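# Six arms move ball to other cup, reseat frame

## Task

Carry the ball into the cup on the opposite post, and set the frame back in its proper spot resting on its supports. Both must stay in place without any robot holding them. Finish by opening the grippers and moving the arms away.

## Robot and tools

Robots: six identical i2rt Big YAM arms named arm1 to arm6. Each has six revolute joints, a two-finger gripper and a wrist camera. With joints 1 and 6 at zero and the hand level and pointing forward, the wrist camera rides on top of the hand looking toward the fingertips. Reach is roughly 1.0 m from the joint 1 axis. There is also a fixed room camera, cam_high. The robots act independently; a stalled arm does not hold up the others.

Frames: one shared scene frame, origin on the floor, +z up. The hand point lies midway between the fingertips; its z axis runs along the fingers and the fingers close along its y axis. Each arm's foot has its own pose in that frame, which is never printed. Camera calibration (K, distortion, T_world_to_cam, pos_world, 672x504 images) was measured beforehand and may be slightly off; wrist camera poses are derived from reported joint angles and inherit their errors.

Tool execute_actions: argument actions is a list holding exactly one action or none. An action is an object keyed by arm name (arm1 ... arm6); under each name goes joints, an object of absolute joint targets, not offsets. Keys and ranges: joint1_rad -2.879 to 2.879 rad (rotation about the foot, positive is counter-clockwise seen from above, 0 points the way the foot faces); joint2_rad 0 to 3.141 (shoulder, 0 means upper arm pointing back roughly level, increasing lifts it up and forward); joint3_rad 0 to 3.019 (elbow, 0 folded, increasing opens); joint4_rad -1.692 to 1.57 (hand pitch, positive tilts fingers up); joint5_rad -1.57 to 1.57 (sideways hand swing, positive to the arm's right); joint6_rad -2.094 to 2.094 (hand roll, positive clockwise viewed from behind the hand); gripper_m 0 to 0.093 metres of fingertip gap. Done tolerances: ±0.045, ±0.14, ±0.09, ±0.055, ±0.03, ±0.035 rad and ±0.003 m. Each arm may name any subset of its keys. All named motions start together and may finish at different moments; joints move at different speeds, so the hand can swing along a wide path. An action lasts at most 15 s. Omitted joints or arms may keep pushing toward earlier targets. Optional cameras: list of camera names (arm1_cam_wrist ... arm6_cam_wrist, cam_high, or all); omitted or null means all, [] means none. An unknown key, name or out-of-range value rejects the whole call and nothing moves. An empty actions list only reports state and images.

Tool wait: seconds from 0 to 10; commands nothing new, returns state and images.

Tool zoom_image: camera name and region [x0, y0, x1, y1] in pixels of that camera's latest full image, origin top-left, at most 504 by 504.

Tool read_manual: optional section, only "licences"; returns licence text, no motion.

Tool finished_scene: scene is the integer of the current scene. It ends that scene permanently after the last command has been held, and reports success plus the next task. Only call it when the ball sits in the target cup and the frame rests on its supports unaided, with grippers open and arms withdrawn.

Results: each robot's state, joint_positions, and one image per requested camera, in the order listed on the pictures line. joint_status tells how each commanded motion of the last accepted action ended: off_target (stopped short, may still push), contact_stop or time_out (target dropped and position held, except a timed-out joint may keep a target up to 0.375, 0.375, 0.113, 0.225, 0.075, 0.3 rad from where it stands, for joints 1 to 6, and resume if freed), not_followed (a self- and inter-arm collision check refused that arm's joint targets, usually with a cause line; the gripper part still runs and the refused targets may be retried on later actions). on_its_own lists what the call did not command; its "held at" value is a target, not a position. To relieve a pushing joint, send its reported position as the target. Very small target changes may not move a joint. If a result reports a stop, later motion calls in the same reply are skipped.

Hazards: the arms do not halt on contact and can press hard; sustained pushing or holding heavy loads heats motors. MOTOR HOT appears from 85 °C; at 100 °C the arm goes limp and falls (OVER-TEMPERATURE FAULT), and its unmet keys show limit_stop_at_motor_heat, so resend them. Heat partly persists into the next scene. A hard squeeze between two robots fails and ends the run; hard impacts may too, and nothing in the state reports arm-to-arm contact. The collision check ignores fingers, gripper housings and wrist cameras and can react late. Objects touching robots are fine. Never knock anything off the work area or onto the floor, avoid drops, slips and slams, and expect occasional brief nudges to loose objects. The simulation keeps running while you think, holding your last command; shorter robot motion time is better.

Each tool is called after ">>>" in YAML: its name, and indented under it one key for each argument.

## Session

>>> execute_actions:
  actions: []

Scene clock: 0.00 s.
Motor temperatures (°C, as the motors report them): arm1=[26 30 34 29 30 28] | arm2=[27 28 31 26 26 27] | arm3=[29 26 30 29 29 27] | arm4=[27 28 33 29 26 29] | arm5=[28 32 29 28 27 26] | arm6=[28 30 31 29 27 27]
arm1.joint_positions: joint1_rad=-0.191 joint2_rad=+0.507 joint3_rad=+1.372 joint4_rad=-1.345 joint5_rad=+0.267 joint6_rad=+0.142 gripper_m=+0.094
arm1.joint_status: not commanded
arm1.hand: x=-0.5770 y=+1.5070 z=+1.3328 quat_wxyz=(-0.353, -0.628, -0.572, +0.393) (m; scene frame)
arm2.joint_positions: joint1_rad=+0.442 joint2_rad=+0.612 joint3_rad=+1.439 joint4_rad=-1.448 joint5_rad=-0.211 joint6_rad=+0.165 gripper_m=+0.094
arm2.joint_status: not commanded
arm2.hand: x=-1.3422 y=+0.3581 z=+1.3628 quat_wxyz=(-0.428, +0.072, -0.883, -0.178) (m; scene frame)
arm3.joint_positions: joint1_rad=-0.046 joint2_rad=+0.512 joint3_rad=+1.420 joint4_rad=-1.492 joint5_rad=+0.028 joint6_rad=+0.000 gripper_m=+0.095
arm3.joint_status: not commanded
arm3.hand: x=-1.4438 y=-0.7657 z=+1.3069 quat_wxyz=(-0.458, +0.207, -0.857, -0.110) (m; scene frame)
arm4.joint_positions: joint1_rad=+0.019 joint2_rad=+0.488 joint3_rad=+1.417 joint4_rad=-1.433 joint5_rad=+0.095 joint6_rad=+0.323 gripper_m=+0.095
arm4.joint_status: not commanded
arm4.hand: x=-0.2271 y=-1.3385 z=+1.3776 quat_wxyz=(-0.357, +0.437, -0.740, -0.367) (m; scene frame)
arm5.joint_positions: joint1_rad=-0.281 joint2_rad=+0.491 joint3_rad=+1.432 joint4_rad=-1.124 joint5_rad=-0.076 joint6_rad=+0.052 gripper_m=+0.095
arm5.joint_status: not commanded
arm5.hand: x=+1.2239 y=-1.1046 z=+1.4529 quat_wxyz=(-0.321, +0.633, -0.438, -0.551) (m; scene frame)
arm6.joint_positions: joint1_rad=+0.424 joint2_rad=+0.555 joint3_rad=+1.454 joint4_rad=-1.282 joint5_rad=+0.049 joint6_rad=-0.368 gripper_m=+0.095
arm6.joint_status: not commanded
arm6.hand: x=+1.3517 y=+0.8892 z=+1.3942 quat_wxyz=(-0.252, -0.545, -0.625, +0.500) (m; scene frame)
pictures: arm1_cam_wrist, arm2_cam_wrist, arm3_cam_wrist, arm4_cam_wrist, arm5_cam_wrist, arm6_cam_wrist, cam_high
camera_calibration (this result's frames):
arm1_cam_wrist: T_world_to_cam=[[-0.99437, 0.105693, 0.00751059, -0.740268], [0.0901805, 0.881383, -0.463715, -0.653768], [-0.0556309, -0.460427, -0.885952, 1.96457], [0, 0, 0, 1]] pos_world=[-0.567853, 1.559, 1.44291]
arm2_cam_wrist: T_world_to_cam=[[0.264869, -0.929896, -0.255221, 1.03521], [-0.93431, -0.182006, -0.306493, -0.766802], [0.238554, 0.319636, -0.917019, 1.58178], [0, 0, 0, 1]] pos_world=[-1.36797, 0.317482, 1.47971]
arm3_cam_wrist: T_world_to_cam=[[0.446958, -0.894494, 0.0104609, -0.0599174], [-0.836519, -0.422076, -0.349411, -1.07033], [0.316961, 0.147421, -0.936911, 1.91607], [0, 0, 0, 1]] pos_world=[-1.47589, -0.787828, 1.42183]
arm4_cam_wrist: T_world_to_cam=[[0.904695, -0.351836, -0.240288, 0.0625361], [-0.423161, -0.807682, -0.410591, -0.605747], [-0.0496157, 0.47314, -0.879589, 1.95623], [0, 0, 0, 1]] pos_world=[-0.215845, -1.39282, 1.48699]
arm5_cam_wrist: T_world_to_cam=[[0.906554, 0.416224, -0.0701239, -0.552218], [0.257626, -0.677234, -0.68919, -0.0542073], [-0.334348, 0.606723, -0.721179, 2.25204], [0, 0, 0, 1]] pos_world=[1.26754, -1.17323, 1.54804]
arm6_cam_wrist: T_world_to_cam=[[-0.931985, 0.102266, 0.347773, 0.684663], [-0.0792951, 0.878631, -0.470871, -0.0183315], [-0.353719, -0.466421, -0.810762, 2.14564], [0, 0, 0, 1]] pos_world=[1.39559, 0.946861, 1.49286]
Images, in order (width x height): arm1_cam_wrist 672x504, arm2_cam_wrist 672x504, arm3_cam_wrist 672x504, arm4_cam_wrist 672x504, arm5_cam_wrist 672x504, arm6_cam_wrist 672x504, cam_high 672x504.

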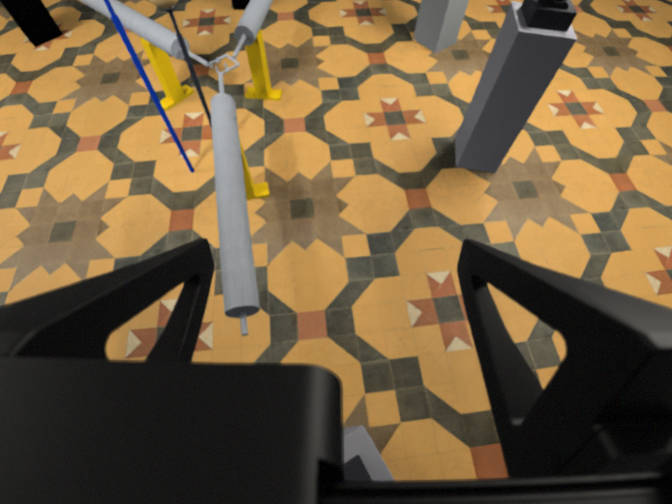

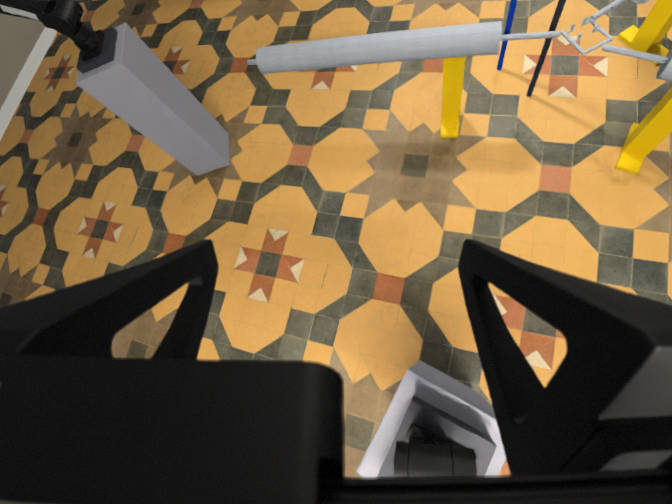

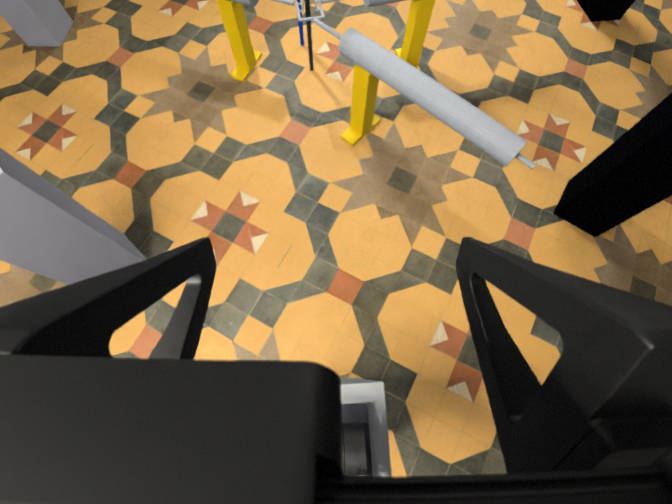

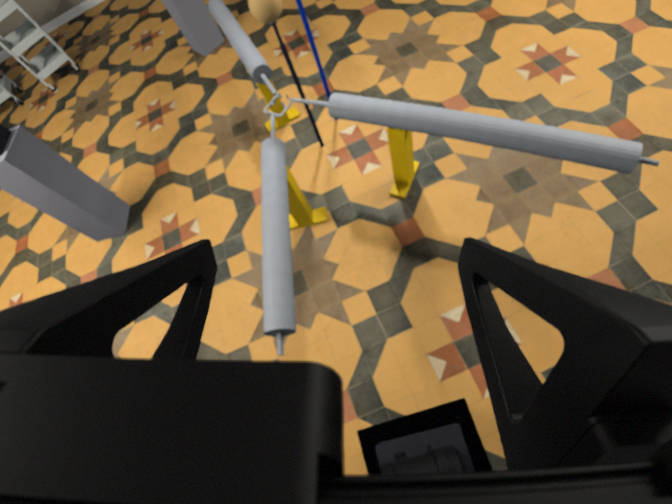

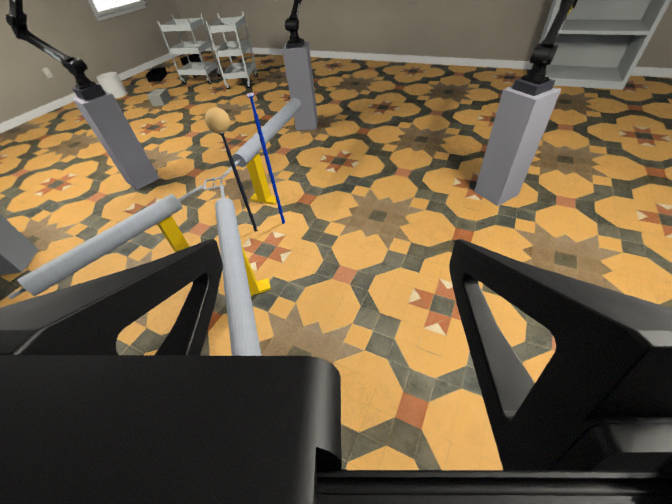

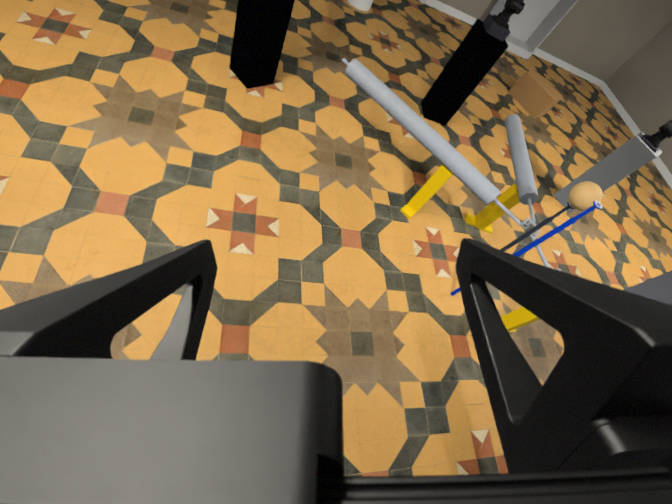

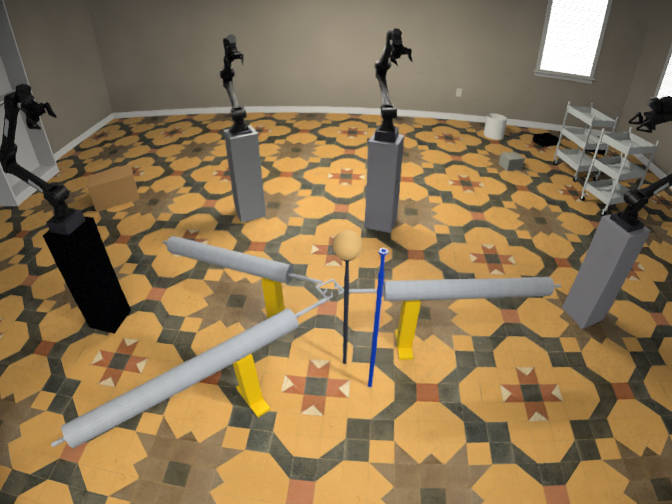

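>>> execute_actions:
  actions:
    - {"arm1":{"joints":{"joint1_rad":0.097,"joint2_rad":2.24,"joint3_rad":1.22,"joint4_rad":-0.52,"joint5_rad":0,"joint6_rad":0.43}},"arm4":{"joints":{"joint1_rad":0.723,"joint2_rad":2.37,"joint3_rad":1.315,"joint4_rad":-0.49,"joint5_rad":0,"joint6_rad":0.86}},"arm5":{"joints":{"joint1_rad":0.368,"joint2_rad":2.455,"joint3_rad":1.548,"joint4_rad":-0.62,"joint5_rad":0,"joint6_rad":0.22}},"arm2":{"joints":{"joint1_rad":0.15,"joint2_rad":1.2,"joint3_rad":1.2,"joint4_rad":0.1,"joint5_rad":0,"joint6_rad":0}},"arm6":{"joints":{"joint1_rad":-0.39,"joint2_rad":1.5,"joint3_rad":1.5,"joint4_rad":0.15,"joint5_rad":0,"joint6_rad":0}},"arm3":{"joints":{"joint1_rad":0.07,"joint2_rad":1.4,"joint3_rad":1.6,"joint4_rad":-0.1,"joint5_rad":0,"joint6_rad":0}}}

>>> zoom_image:
  camera: "cam_high"
  region: [290, 220, 410, 320]

Scene clock: 54.13 s.
Motor temperatures (°C, as the motors report them): arm1=[26 30 36 29 30 28] | arm2=[27 28 34 27 26 27] | arm3=[29 26 32 29 29 27] | arm4=[27 28 36 29 26 29] | arm5=[28 32 33 28 27 26] | arm6=[28 30 35 30 27 27]
arm1.joint_positions: joint1_rad=+0.097 joint2_rad=+2.243 joint3_rad=+1.208 joint4_rad=-0.529 joint5_rad=+0.001 joint6_rad=+0.423 gripper_m=+0.094
arm1.joint_status: all done
arm1.hand: x=-0.3387 y=+1.2482 z=+0.5870 quat_wxyz=(+0.000, -0.682, -0.731, +0.006) (m; scene frame)
arm2.joint_positions: joint1_rad=+0.152 joint2_rad=+1.206 joint3_rad=+1.189 joint4_rad=+0.081 joint5_rad=-0.003 joint6_rad=+0.010 gripper_m=+0.094
arm2.joint_status: all done
arm2.hand: x=-0.9598 y=+0.2375 z=+1.3365 quat_wxyz=(-0.729, -0.026, -0.684, +0.022) (m; scene frame)
arm3.joint_positions: joint1_rad=+0.060 joint2_rad=+1.414 joint3_rad=+1.579 joint4_rad=-0.124 joint5_rad=+0.002 joint6_rad=+0.000 gripper_m=+0.095
arm3.joint_status: all done
arm3.hand: x=-1.0532 y=-0.4710 z=+1.3525 quat_wxyz=(-0.686, +0.200, -0.664, -0.218) (m; scene frame)
arm4.joint_positions: joint1_rad=+0.730 joint2_rad=+2.372 joint3_rad=+1.307 joint4_rad=-0.501 joint5_rad=+0.000 joint6_rad=+0.849 gripper_m=+0.095
arm4.joint_status: all done
arm4.hand: x=-0.5510 y=-1.0538 z=+0.5869 quat_wxyz=(-0.003, +0.607, -0.794, -0.003) (m; scene frame)
arm5.joint_positions: joint1_rad=+0.373 joint2_rad=+2.479 joint3_rad=+1.535 joint4_rad=-0.633 joint5_rad=+0.001 joint6_rad=+0.205 gripper_m=+0.095
arm5.joint_status: all done
arm5.hand: x=+0.7981 y=-0.9722 z=+0.5770 quat_wxyz=(+0.006, +0.928, -0.372, +0.001) (m; scene frame)
arm6.joint_positions: joint1_rad=-0.399 joint2_rad=+1.522 joint3_rad=+1.474 joint4_rad=+0.130 joint5_rad=-0.001 joint6_rad=-0.009 gripper_m=+0.095
arm6.joint_status: all done
arm6.hand: x=+0.8047 y=+0.7209 z=+1.3138 quat_wxyz=(-0.197, -0.651, -0.187, +0.709) (m; scene frame)
pictures: arm1_cam_wrist, arm2_cam_wrist, arm3_cam_wrist, arm4_cam_wrist, arm5_cam_wrist, arm6_cam_wrist, cam_high
camera_calibration (this result's frames):
arm1_cam_wrist: T_world_to_cam=[[-0.997574, -0.0672066, 0.0181462, -0.261793], [-0.0440984, 0.81179, 0.582282, -1.3656], [-0.0538641, 0.580069, -0.812784, -0.143194], [0, 0, 0, 1]] pos_world=[-0.329092, 1.17405, 0.683532]
arm2_cam_wrist: T_world_to_cam=[[-0.0781867, -0.996723, -0.0207422, 0.188325], [-0.520777, 0.0585756, -0.851681, 0.628921], [0.850105, -0.0557881, -0.52365, 1.65542], [0, 0, 0, 1]] pos_world=[-1.06503, 0.243222, 1.40641]
arm3_cam_wrist: T_world_to_cam=[[0.553564, -0.832701, -0.0132638, 0.202014], [-0.467683, -0.29765, -0.832272, 0.496914], [0.689086, 0.46692, -0.554208, 1.81632], [0, 0, 0, 1]] pos_world=[-1.13103, -0.531952, 1.42287]
arm4_cam_wrist: T_world_to_cam=[[0.962496, -0.271293, -0.00117294, 0.24208], [-0.221126, -0.787003, 0.575959, -1.28333], [-0.157177, -0.554099, -0.817478, -0.0682372], [0, 0, 0, 1]] pos_world=[-0.527503, -0.982119, 0.683647]
arm5_cam_wrist: T_world_to_cam=[[0.685874, 0.727554, -0.0155712, 0.164582], [0.595657, -0.548984, 0.586353, -1.33957], [0.418055, -0.411439, -0.809906, -0.141458], [0, 0, 0, 1]] pos_world=[0.74418, -0.913346, 0.673456]
arm6_cam_wrist: T_world_to_cam=[[-0.516592, 0.856228, 0.00238924, -0.203968], [0.450006, 0.273876, -0.849992, 0.556408], [-0.728441, -0.438024, -0.526791, 1.71645], [0, 0, 0, 1]] pos_world=[0.894578, 0.774103, 1.37764]
Images, in order (width x height): arm1_cam_wrist 672x504, arm2_cam_wrist 672x504, arm3_cam_wrist 672x504, arm4_cam_wrist 672x504, arm5_cam_wrist 672x504, arm6_cam_wrist 672x504, cam_high 672x504.

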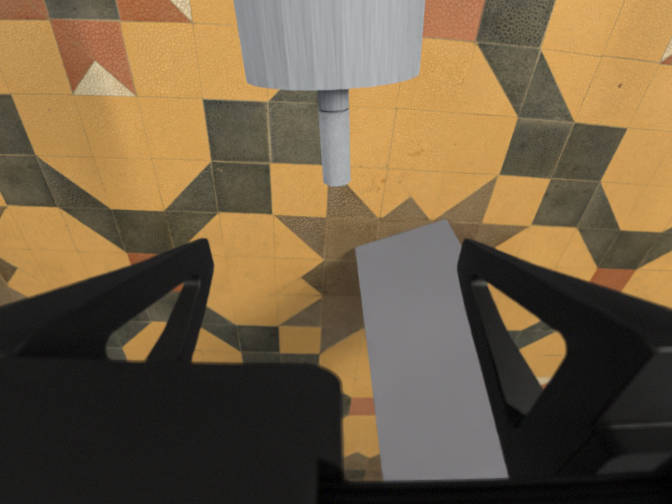

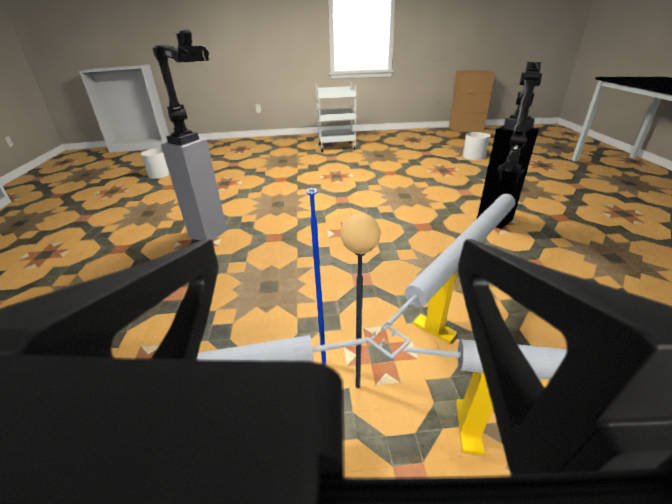

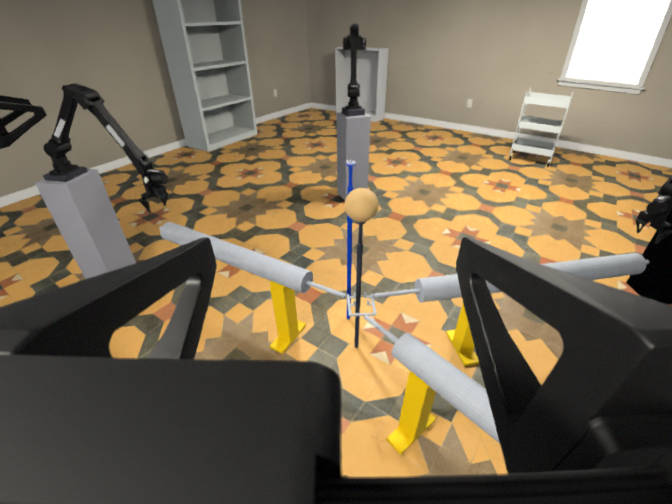

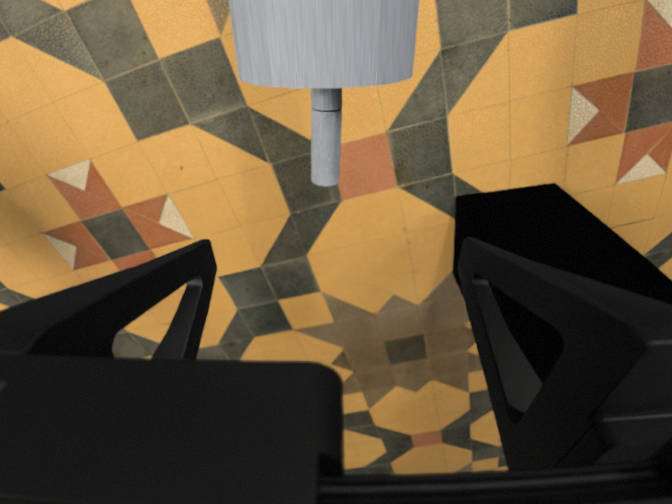

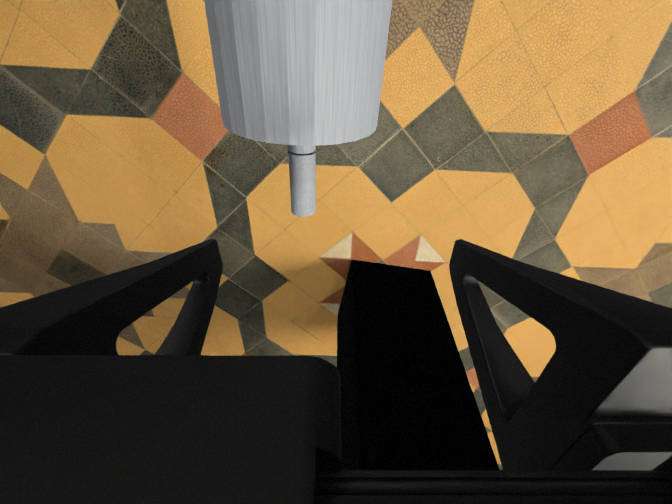

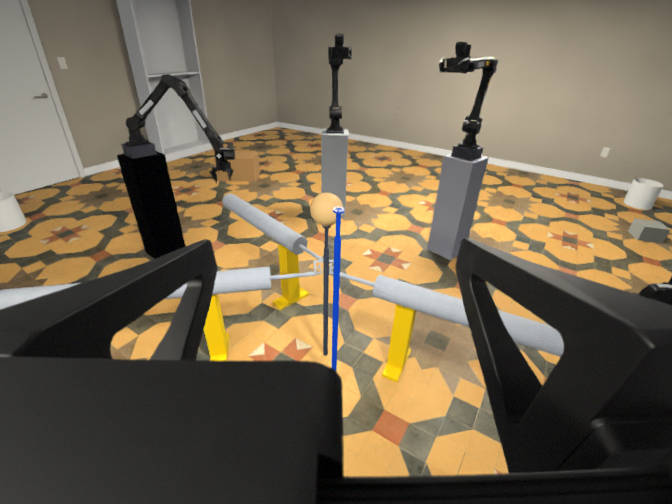

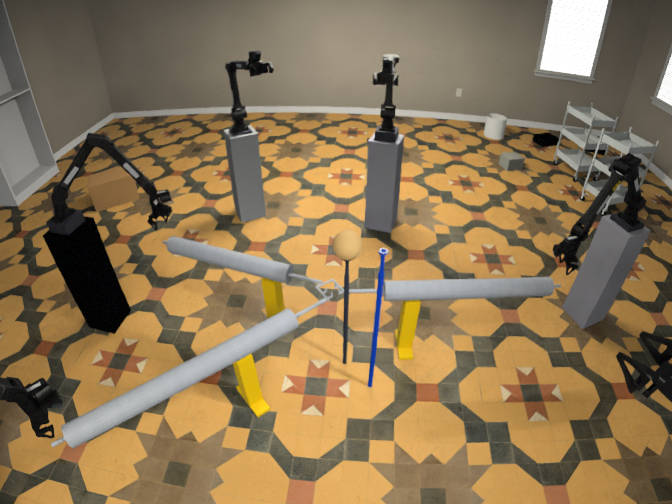

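Region (290, 220, 410, 320) of cam_high's 672x504 image, scaled by 4.200, with more detail than that image has.

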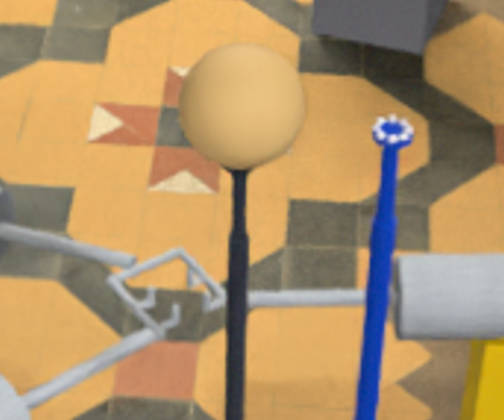

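>>> execute_actions:
  actions:
    - {"arm1":{"joints":{"joint1_rad":0.112,"joint2_rad":2.592,"joint3_rad":1.36,"joint4_rad":-0.306,"joint6_rad":0.383}},"arm4":{"joints":{"joint1_rad":0.755,"joint2_rad":2.725,"joint3_rad":1.525,"joint4_rad":-0.34,"joint6_rad":0.878}},"arm5":{"joints":{"joint1_rad":0.426,"joint2_rad":2.755,"joint3_rad":1.651,"joint4_rad":-0.42,"joint6_rad":0.272}}}
  cameras: ["arm1_cam_wrist","arm4_cam_wrist","arm5_cam_wrist"]

Scene clock: 64.40 s.
Motor temperatures (°C, as the motors report them): arm1=[26 31 36 29 30 28] | arm2=[27 28 35 27 26 27] | arm3=[29 27 33 29 29 27] | arm4=[27 29 35 29 26 29] | arm5=[28 34 32 28 27 26] | arm6=[28 30 36 30 27 27]
arm1.joint_positions: joint1_rad=+0.099 joint2_rad=+2.525 joint3_rad=+1.370 joint4_rad=-0.300 joint5_rad=+0.006 joint6_rad=+0.384 gripper_m=+0.094
arm1.joint_status: all done
arm1.hand: x=-0.3186 y=+1.2086 z=+0.4766 quat_wxyz=(-0.049, -0.666, -0.744, +0.027) (m; scene frame)
arm2.joint_positions: joint1_rad=+0.152 joint2_rad=+1.206 joint3_rad=+1.189 joint4_rad=+0.081 joint5_rad=-0.003 joint6_rad=+0.010 gripper_m=+0.094
arm2.joint_status: not commanded
arm2.hand: x=-0.9598 y=+0.2375 z=+1.3365 quat_wxyz=(-0.729, -0.026, -0.684, +0.022) (m; scene frame)
arm3.joint_positions: joint1_rad=+0.060 joint2_rad=+1.414 joint3_rad=+1.579 joint4_rad=-0.124 joint5_rad=+0.002 joint6_rad=+0.000 gripper_m=+0.095
arm3.joint_status: not commanded
arm3.hand: x=-1.0532 y=-0.4710 z=+1.3525 quat_wxyz=(-0.686, +0.200, -0.664, -0.218) (m; scene frame)
arm4.joint_positions: joint1_rad=+0.764 joint2_rad=+2.600 joint3_rad=+1.542 joint4_rad=-0.350 joint5_rad=+0.008 joint6_rad=+0.872 gripper_m=+0.094
arm4.joint_status: all done
arm4.hand: x=-0.6115 y=-0.9961 z=+0.5138 quat_wxyz=(-0.011, +0.610, -0.788, -0.082) (m; scene frame)
arm5.joint_positions: joint1_rad=+0.427 joint2_rad=+2.783 joint3_rad=+1.638 joint4_rad=-0.434 joint5_rad=+0.003 joint6_rad=+0.258 gripper_m=+0.095
arm5.joint_status: all done
arm5.hand: x=+0.8063 y=-1.0141 z=+0.4286 quat_wxyz=(+0.005, +0.928, -0.372, +0.002) (m; scene frame)
arm6.joint_positions: joint1_rad=-0.399 joint2_rad=+1.522 joint3_rad=+1.474 joint4_rad=+0.130 joint5_rad=-0.001 joint6_rad=-0.009 gripper_m=+0.095
arm6.joint_status: not commanded
arm6.hand: x=+0.8047 y=+0.7209 z=+1.3138 quat_wxyz=(-0.197, -0.651, -0.187, +0.709) (m; scene frame)
pictures: arm1_cam_wrist, arm4_cam_wrist, arm5_cam_wrist
camera_calibration (this result's frames):
arm1_cam_wrist: T_world_to_cam=[[-0.993953, -0.108344, -0.0178749, -0.174455], [-0.102841, 0.861407, 0.497395, -1.30652], [-0.0384921, 0.496226, -0.86734, -0.0765781], [0, 0, 0, 1]] pos_world=[-0.310711, 1.14454, 0.580317]
arm4_cam_wrist: T_world_to_cam=[[0.960473, -0.252378, -0.11746, 0.393213], [-0.16719, -0.860362, 0.481481, -1.20081], [-0.222573, -0.442812, -0.86855, -0.00848053], [0, 0, 0, 1]] pos_world=[-0.580322, -0.937651, 0.61699]
arm5_cam_wrist: T_world_to_cam=[[0.684782, 0.728641, -0.0125174, 0.187847], [0.594628, -0.548741, 0.587623, -1.27997], [0.421297, -0.409836, -0.809038, -0.283657], [0, 0, 0, 1]] pos_world=[0.751973, -0.955496, 0.524999]
Images, in order (width x height): arm1_cam_wrist 672x504, arm4_cam_wrist 672x504, arm5_cam_wrist 672x504.

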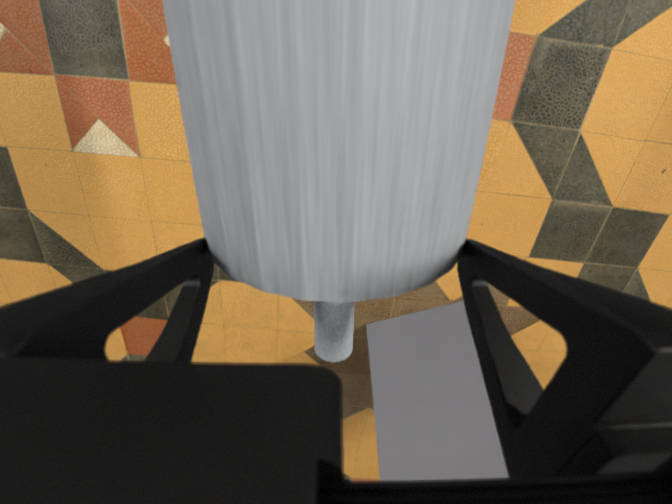

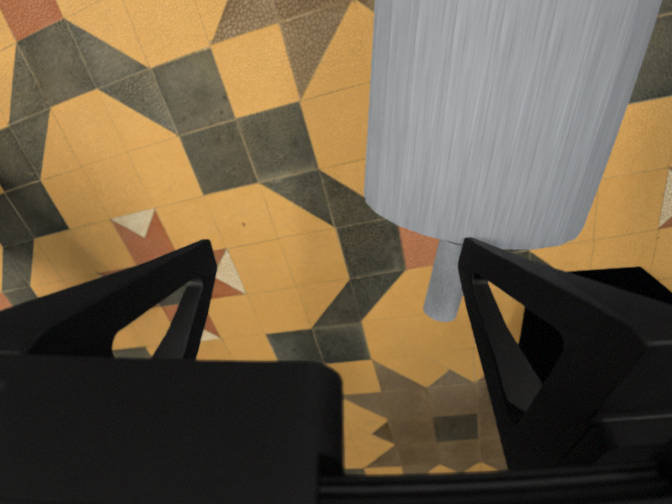

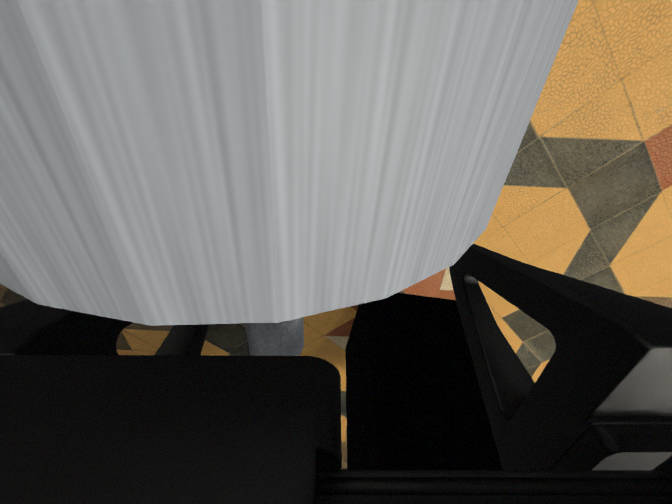

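The fingers caught the tubes; backing off.

>>> execute_actions:
  actions:
    - {"arm1":{"joints":{"joint2_rad":2.42}},"arm4":{"joints":{"joint2_rad":2.53}}}
  cameras: []

>>> execute_actions:
  actions:
    - {"arm1":{"joints":{"joint3_rad":1.25,"joint4_rad":-0.43}},"arm4":{"joints":{"joint3_rad":1.375,"joint4_rad":-0.43}}}
  cameras: ["arm1_cam_wrist","arm4_cam_wrist","arm5_cam_wrist","cam_high","arm3_cam_wrist"]

>>> zoom_image:
  camera: "cam_high"
  region: [290, 220, 410, 320]

Scene clock: 72.83 s.
Motor temperatures (°C, as the motors report them): arm1=[26 31 35 29 30 28] | arm2=[27 28 36 27 26 27] | arm3=[29 27 34 29 29 27] | arm4=[27 29 34 29 26 29] | arm5=[28 35 32 28 27 26] | arm6=[28 30 37 30 27 27]
arm1.joint_positions: joint1_rad=+0.105 joint2_rad=+2.444 joint3_rad=+1.356 joint4_rad=-0.302 joint5_rad=+0.002 joint6_rad=+0.384 gripper_m=+0.094
arm1.joint_status: all done
arm1.hand: x=-0.3027 y=+1.1893 z=+0.5174 quat_wxyz=(-0.081, -0.662, -0.745, +0.035) (m; scene frame)
arm2.joint_positions: joint1_rad=+0.152 joint2_rad=+1.206 joint3_rad=+1.189 joint4_rad=+0.081 joint5_rad=-0.003 joint6_rad=+0.010 gripper_m=+0.094
arm2.joint_status: not commanded
arm2.hand: x=-0.9598 y=+0.2375 z=+1.3365 quat_wxyz=(-0.729, -0.026, -0.684, +0.022) (m; scene frame)
arm3.joint_positions: joint1_rad=+0.060 joint2_rad=+1.414 joint3_rad=+1.579 joint4_rad=-0.124 joint5_rad=+0.002 joint6_rad=+0.000 gripper_m=+0.095
arm3.joint_status: not commanded
arm3.hand: x=-1.0532 y=-0.4710 z=+1.3525 quat_wxyz=(-0.686, +0.200, -0.664, -0.218) (m; scene frame)
arm4.joint_positions: joint1_rad=+0.764 joint2_rad=+2.541 joint3_rad=+1.524 joint4_rad=-0.349 joint5_rad=+0.002 joint6_rad=+0.872 gripper_m=+0.094
arm4.joint_status: all done
arm4.hand: x=-0.6210 y=-0.9845 z=+0.5449 quat_wxyz=(-0.009, +0.608, -0.787, -0.103) (m; scene frame)
arm5.joint_positions: joint1_rad=+0.427 joint2_rad=+2.783 joint3_rad=+1.638 joint4_rad=-0.434 joint5_rad=+0.003 joint6_rad=+0.258 gripper_m=+0.095
arm5.joint_status: not commanded
arm5.hand: x=+0.8063 y=-1.0141 z=+0.4286 quat_wxyz=(+0.005, +0.928, -0.372, +0.002) (m; scene frame)
arm6.joint_positions: joint1_rad=-0.399 joint2_rad=+1.522 joint3_rad=+1.474 joint4_rad=+0.130 joint5_rad=-0.001 joint6_rad=-0.009 gripper_m=+0.095
arm6.joint_status: not commanded
arm6.hand: x=+0.8047 y=+0.7209 z=+1.3138 quat_wxyz=(-0.197, -0.651, -0.187, +0.709) (m; scene frame)
pictures: none
No camera images: the call's "cameras" was empty. Leave "cameras" out to get every camera's image.

Scene clock: 73.83 s.
Motor temperatures (°C, as the motors report them): arm1=[26 31 35 29 30 28] | arm2=[27 28 36 27 26 27] | arm3=[29 27 34 29 29 27] | arm4=[27 29 34 29 26 29] | arm5=[28 35 32 28 27 26] | arm6=[28 30 37 30 27 27]
arm1.joint_positions: joint1_rad=+0.105 joint2_rad=+2.442 joint3_rad=+1.235 joint4_rad=-0.428 joint5_rad=+0.002 joint6_rad=+0.384 gripper_m=+0.094
arm1.joint_status: all done
arm1.hand: x=-0.3515 y=+1.2780 z=+0.4969 quat_wxyz=(+0.034, -0.664, -0.747, -0.005) (m; scene frame)
arm2.joint_positions: joint1_rad=+0.152 joint2_rad=+1.206 joint3_rad=+1.189 joint4_rad=+0.081 joint5_rad=-0.003 joint6_rad=+0.010 gripper_m=+0.094
arm2.joint_status: not commanded
arm2.hand: x=-0.9598 y=+0.2375 z=+1.3365 quat_wxyz=(-0.729, -0.026, -0.684, +0.022) (m; scene frame)
arm3.joint_positions: joint1_rad=+0.060 joint2_rad=+1.414 joint3_rad=+1.579 joint4_rad=-0.124 joint5_rad=+0.002 joint6_rad=+0.000 gripper_m=+0.095
arm3.joint_status: not commanded
arm3.hand: x=-1.0532 y=-0.4710 z=+1.3525 quat_wxyz=(-0.686, +0.200, -0.664, -0.218) (m; scene frame)
arm4.joint_positions: joint1_rad=+0.764 joint2_rad=+2.532 joint3_rad=+1.365 joint4_rad=-0.428 joint5_rad=+0.002 joint6_rad=+0.872 gripper_m=+0.094
arm4.joint_status: all done
arm4.hand: x=-0.5581 y=-1.0728 z=+0.5162 quat_wxyz=(-0.004, +0.611, -0.791, +0.012) (m; scene frame)
arm5.joint_positions: joint1_rad=+0.427 joint2_rad=+2.783 joint3_rad=+1.638 joint4_rad=-0.434 joint5_rad=+0.003 joint6_rad=+0.258 gripper_m=+0.095
arm5.joint_status: not commanded
arm5.hand: x=+0.8063 y=-1.0141 z=+0.4286 quat_wxyz=(+0.005, +0.928, -0.372, +0.002) (m; scene frame)
arm6.joint_positions: joint1_rad=-0.399 joint2_rad=+1.522 joint3_rad=+1.474 joint4_rad=+0.130 joint5_rad=-0.001 joint6_rad=-0.009 gripper_m=+0.095
arm6.joint_status: not commanded
arm6.hand: x=+0.8047 y=+0.7209 z=+1.3138 quat_wxyz=(-0.197, -0.651, -0.187, +0.709) (m; scene frame)
pictures: arm1_cam_wrist, arm3_cam_wrist, arm4_cam_wrist, arm5_cam_wrist, cam_high
camera_calibration (this result's frames):
arm1_cam_wrist: T_world_to_cam=[[-0.992285, -0.115188, 0.045849, -0.221593], [-0.0602023, 0.770971, 0.634019, -1.31705], [-0.10838, 0.626367, -0.771957, -0.332946], [0, 0, 0, 1]] pos_world=[-0.335257, 1.19843, 0.588173]
arm3_cam_wrist: T_world_to_cam=[[0.553564, -0.832701, -0.0132638, 0.202014], [-0.467683, -0.29765, -0.832272, 0.496914], [0.689086, 0.46692, -0.554208, 1.81632], [0, 0, 0, 1]] pos_world=[-1.13103, -0.531952, 1.42287]
arm4_cam_wrist: T_world_to_cam=[[0.965101, -0.260922, 0.0223486, 0.244093], [-0.22355, -0.776399, 0.589262, -1.25606], [-0.1364, -0.573694, -0.807633, -0.152221], [0, 0, 0, 1]] pos_world=[-0.537131, -0.998846, 0.611757]
arm5_cam_wrist: T_world_to_cam=[[0.684782, 0.728641, -0.0125174, 0.187847], [0.594628, -0.548741, 0.587623, -1.27997], [0.421297, -0.409836, -0.809038, -0.283657], [0, 0, 0, 1]] pos_world=[0.751973, -0.955496, 0.524999]
Images, in order (width x height): arm1_cam_wrist 672x504, arm3_cam_wrist 672x504, arm4_cam_wrist 672x504, arm5_cam_wrist 672x504, cam_high 672x504.

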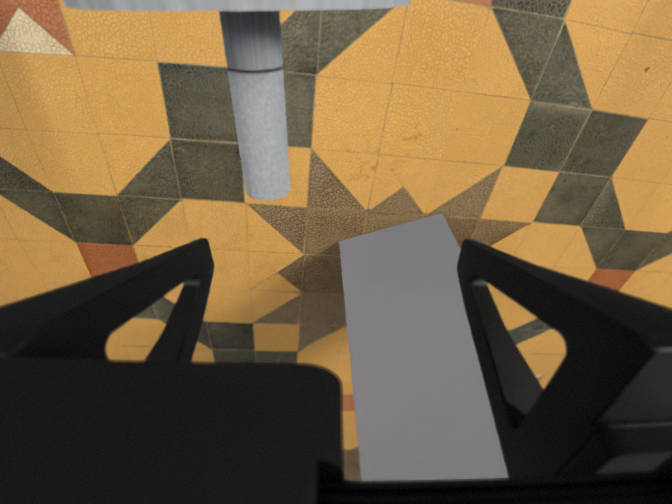

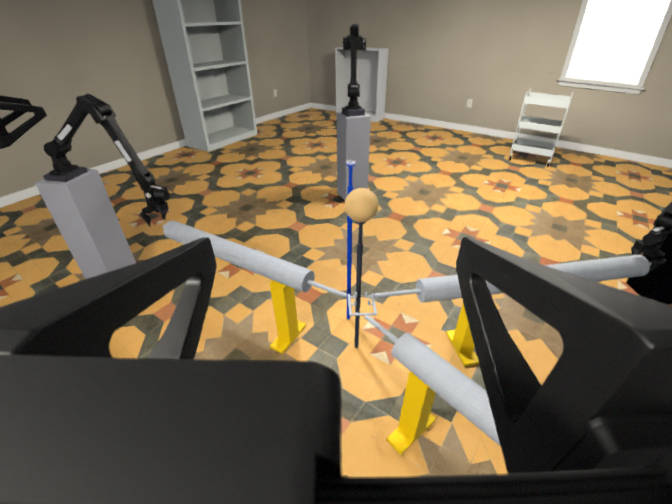

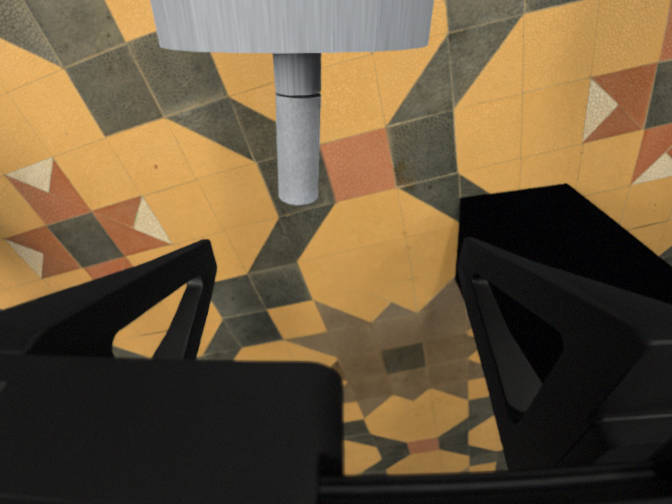

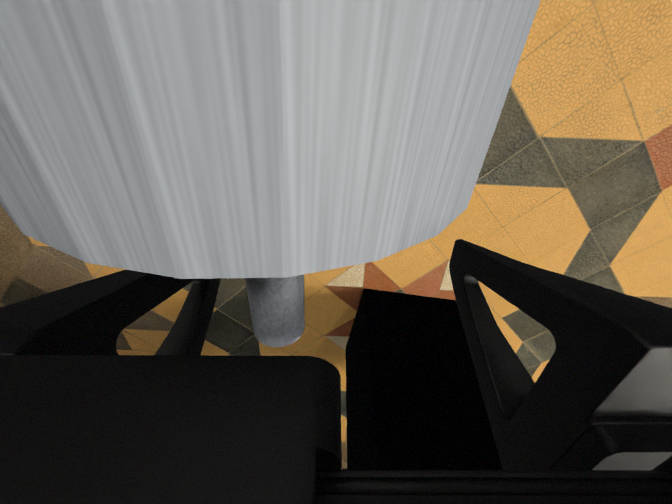

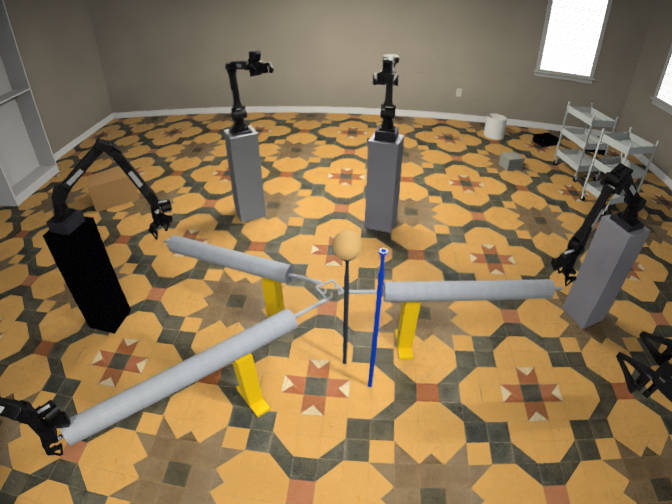

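Region (290, 220, 410, 320) of cam_high's 672x504 image, scaled by 4.200, with more detail than that image has.

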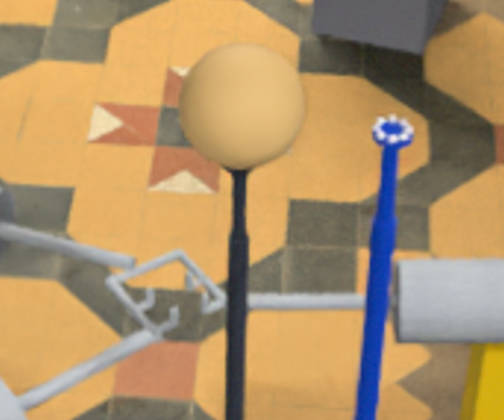

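>>> execute_actions:
  actions:
    - {"arm1":{"joints":{"joint1_rad":0.148,"joint2_rad":2.52,"joint3_rad":1.33,"joint6_rad":0.447}},"arm4":{"joints":{"joint2_rad":2.63,"joint3_rad":1.47}},"arm5":{"joints":{"joint1_rad":0.47,"joint6_rad":0.33}}}
  cameras: []

>>> execute_actions:
  actions:
    - {"arm1":{"joints":{"joint2_rad":2.595,"joint3_rad":1.387,"joint4_rad":-0.37}},"arm4":{"joints":{"joint2_rad":2.728,"joint3_rad":1.55,"joint4_rad":-0.40}}}
  cameras: ["arm1_cam_wrist","arm4_cam_wrist","arm5_cam_wrist"]

Scene clock: 83.97 s.
Motor temperatures (°C, as the motors report them): arm1=[26 32 35 29 30 28] | arm2=[27 28 36 27 26 27] | arm3=[29 27 34 29 29 27] | arm4=[27 29 34 29 26 29] | arm5=[28 35 31 28 27 26] | arm6=[28 31 37 30 27 27]
arm1.joint_positions: joint1_rad=+0.152 joint2_rad=+2.510 joint3_rad=+1.318 joint4_rad=-0.428 joint5_rad=+0.001 joint6_rad=+0.439 gripper_m=+0.094
arm1.joint_status: all done
arm1.hand: x=-0.3216 y=+1.2712 z=+0.4752 quat_wxyz=(+0.028, -0.668, -0.744, -0.002) (m; scene frame)
arm2.joint_positions: joint1_rad=+0.152 joint2_rad=+1.206 joint3_rad=+1.189 joint4_rad=+0.081 joint5_rad=-0.003 joint6_rad=+0.010 gripper_m=+0.094
arm2.joint_status: not commanded
arm2.hand: x=-0.9598 y=+0.2375 z=+1.3365 quat_wxyz=(-0.729, -0.026, -0.684, +0.022) (m; scene frame)
arm3.joint_positions: joint1_rad=+0.060 joint2_rad=+1.414 joint3_rad=+1.579 joint4_rad=-0.124 joint5_rad=+0.002 joint6_rad=+0.000 gripper_m=+0.095
arm3.joint_status: not commanded
arm3.hand: x=-1.0532 y=-0.4710 z=+1.3525 quat_wxyz=(-0.686, +0.200, -0.664, -0.218) (m; scene frame)
arm4.joint_positions: joint1_rad=+0.764 joint2_rad=+2.618 joint3_rad=+1.457 joint4_rad=-0.428 joint5_rad=+0.002 joint6_rad=+0.872 gripper_m=+0.094
arm4.joint_status: all done
arm4.hand: x=-0.5673 y=-1.0595 z=+0.4866 quat_wxyz=(-0.004, +0.612, -0.791, +0.008) (m; scene frame)
arm5.joint_positions: joint1_rad=+0.470 joint2_rad=+2.783 joint3_rad=+1.638 joint4_rad=-0.434 joint5_rad=+0.003 joint6_rad=+0.315 gripper_m=+0.095
arm5.joint_status: all done
arm5.hand: x=+0.7951 y=-1.0354 z=+0.4289 quat_wxyz=(+0.005, +0.926, -0.378, +0.002) (m; scene frame)
arm6.joint_positions: joint1_rad=-0.399 joint2_rad=+1.522 joint3_rad=+1.474 joint4_rad=+0.130 joint5_rad=-0.001 joint6_rad=-0.009 gripper_m=+0.095
arm6.joint_status: not commanded
arm6.hand: x=+0.8047 y=+0.7209 z=+1.3138 quat_wxyz=(-0.197, -0.651, -0.187, +0.709) (m; scene frame)
pictures: none
No camera images: the call's "cameras" was empty. Leave "cameras" out to get every camera's image.

Scene clock: 84.80 s.
Motor temperatures (°C, as the motors report them): arm1=[26 32 35 29 30 28] | arm2=[27 28 36 27 26 27] | arm3=[29 27 34 29 29 27] | arm4=[27 29 34 29 26 29] | arm5=[28 35 31 28 27 26] | arm6=[28 31 38 30 27 27]
arm1.joint_positions: joint1_rad=+0.152 joint2_rad=+2.589 joint3_rad=+1.370 joint4_rad=-0.377 joint5_rad=+0.001 joint6_rad=+0.440 gripper_m=+0.094
arm1.joint_status: all done
arm1.hand: x=-0.3174 y=+1.2637 z=+0.4435 quat_wxyz=(+0.016, -0.668, -0.744, +0.001) (m; scene frame)
arm2.joint_positions: joint1_rad=+0.152 joint2_rad=+1.206 joint3_rad=+1.189 joint4_rad=+0.081 joint5_rad=-0.003 joint6_rad=+0.010 gripper_m=+0.094
arm2.joint_status: not commanded
arm2.hand: x=-0.9598 y=+0.2375 z=+1.3365 quat_wxyz=(-0.729, -0.026, -0.684, +0.022) (m; scene frame)
arm3.joint_positions: joint1_rad=+0.060 joint2_rad=+1.414 joint3_rad=+1.579 joint4_rad=-0.124 joint5_rad=+0.002 joint6_rad=+0.000 gripper_m=+0.095
arm3.joint_status: not commanded
arm3.hand: x=-1.0532 y=-0.4710 z=+1.3525 quat_wxyz=(-0.686, +0.200, -0.664, -0.218) (m; scene frame)
arm4.joint_positions: joint1_rad=+0.764 joint2_rad=+2.720 joint3_rad=+1.538 joint4_rad=-0.406 joint5_rad=+0.002 joint6_rad=+0.872 gripper_m=+0.094
arm4.joint_status: all done
arm4.hand: x=-0.5696 y=-1.0559 z=+0.4459 quat_wxyz=(-0.004, +0.612, -0.791, +0.008) (m; scene frame)
arm5.joint_positions: joint1_rad=+0.470 joint2_rad=+2.783 joint3_rad=+1.638 joint4_rad=-0.434 joint5_rad=+0.003 joint6_rad=+0.316 gripper_m=+0.095
arm5.joint_status: not commanded
arm5.hand: x=+0.7951 y=-1.0354 z=+0.4289 quat_wxyz=(+0.005, +0.926, -0.378, +0.002) (m; scene frame)
arm6.joint_positions: joint1_rad=-0.399 joint2_rad=+1.522 joint3_rad=+1.474 joint4_rad=+0.130 joint5_rad=-0.001 joint6_rad=-0.009 gripper_m=+0.095
arm6.joint_status: not commanded
arm6.hand: x=+0.8047 y=+0.7209 z=+1.3138 quat_wxyz=(-0.197, -0.651, -0.187, +0.709) (m; scene frame)
pictures: arm1_cam_wrist, arm4_cam_wrist, arm5_cam_wrist
camera_calibration (this result's frames):
arm1_cam_wrist: T_world_to_cam=[[-0.993981, -0.104805, 0.0319054, -0.194415], [-0.0641469, 0.792863, 0.606015, -1.28662], [-0.0888099, 0.60032, -0.794813, -0.312318], [0, 0, 0, 1]] pos_world=[-0.303514, 1.18723, 0.537676]
arm4_cam_wrist: T_world_to_cam=[[0.965191, -0.26099, 0.0170525, 0.263539], [-0.221182, -0.779699, 0.585789, -1.20457], [-0.139589, -0.569169, -0.810285, -0.196726], [0, 0, 0, 1]] pos_world=[-0.548255, -0.982391, 0.541725]
arm5_cam_wrist: T_world_to_cam=[[0.695548, 0.718371, -0.0124904, 0.191809], [0.586383, -0.557536, 0.58763, -1.28771], [0.415172, -0.416049, -0.809034, -0.289005], [0, 0, 0, 1]] pos_world=[0.741666, -0.975974, 0.525277]
Images, in order (width x height): arm1_cam_wrist 672x504, arm4_cam_wrist 672x504, arm5_cam_wrist 672x504.

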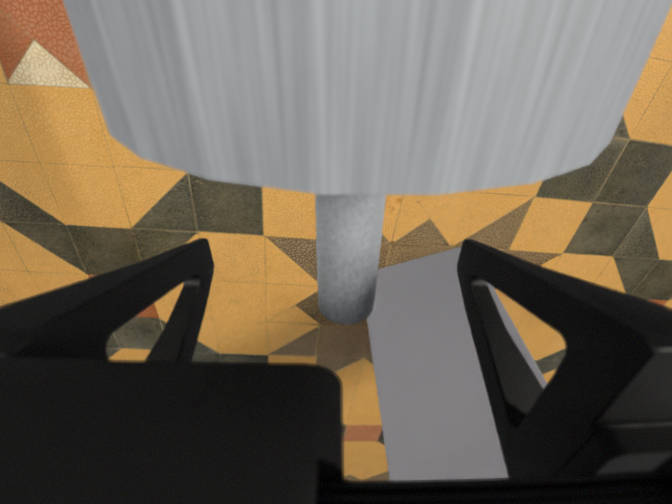

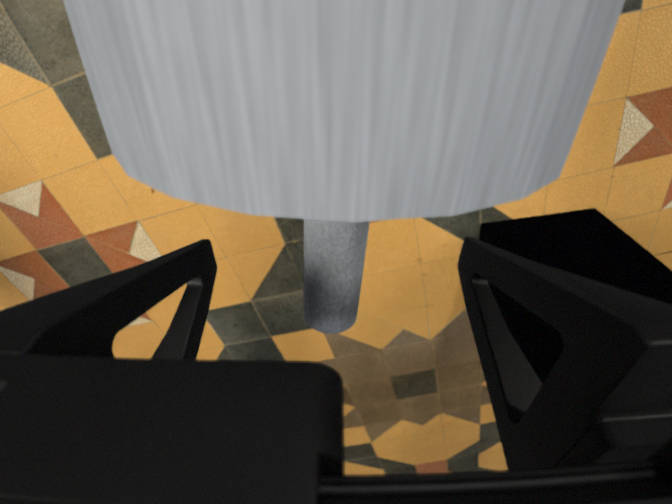

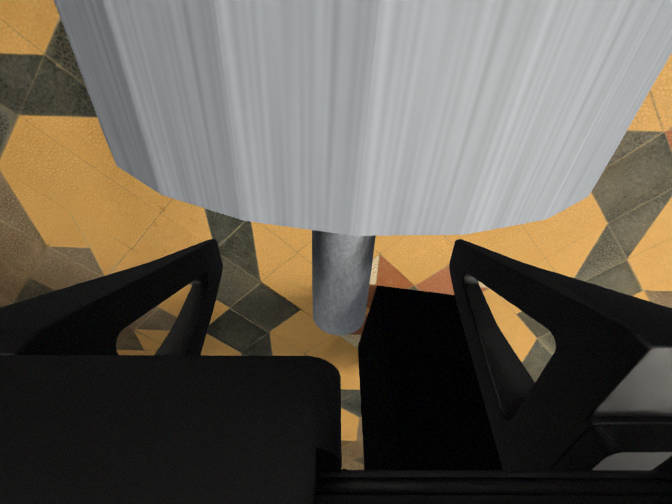

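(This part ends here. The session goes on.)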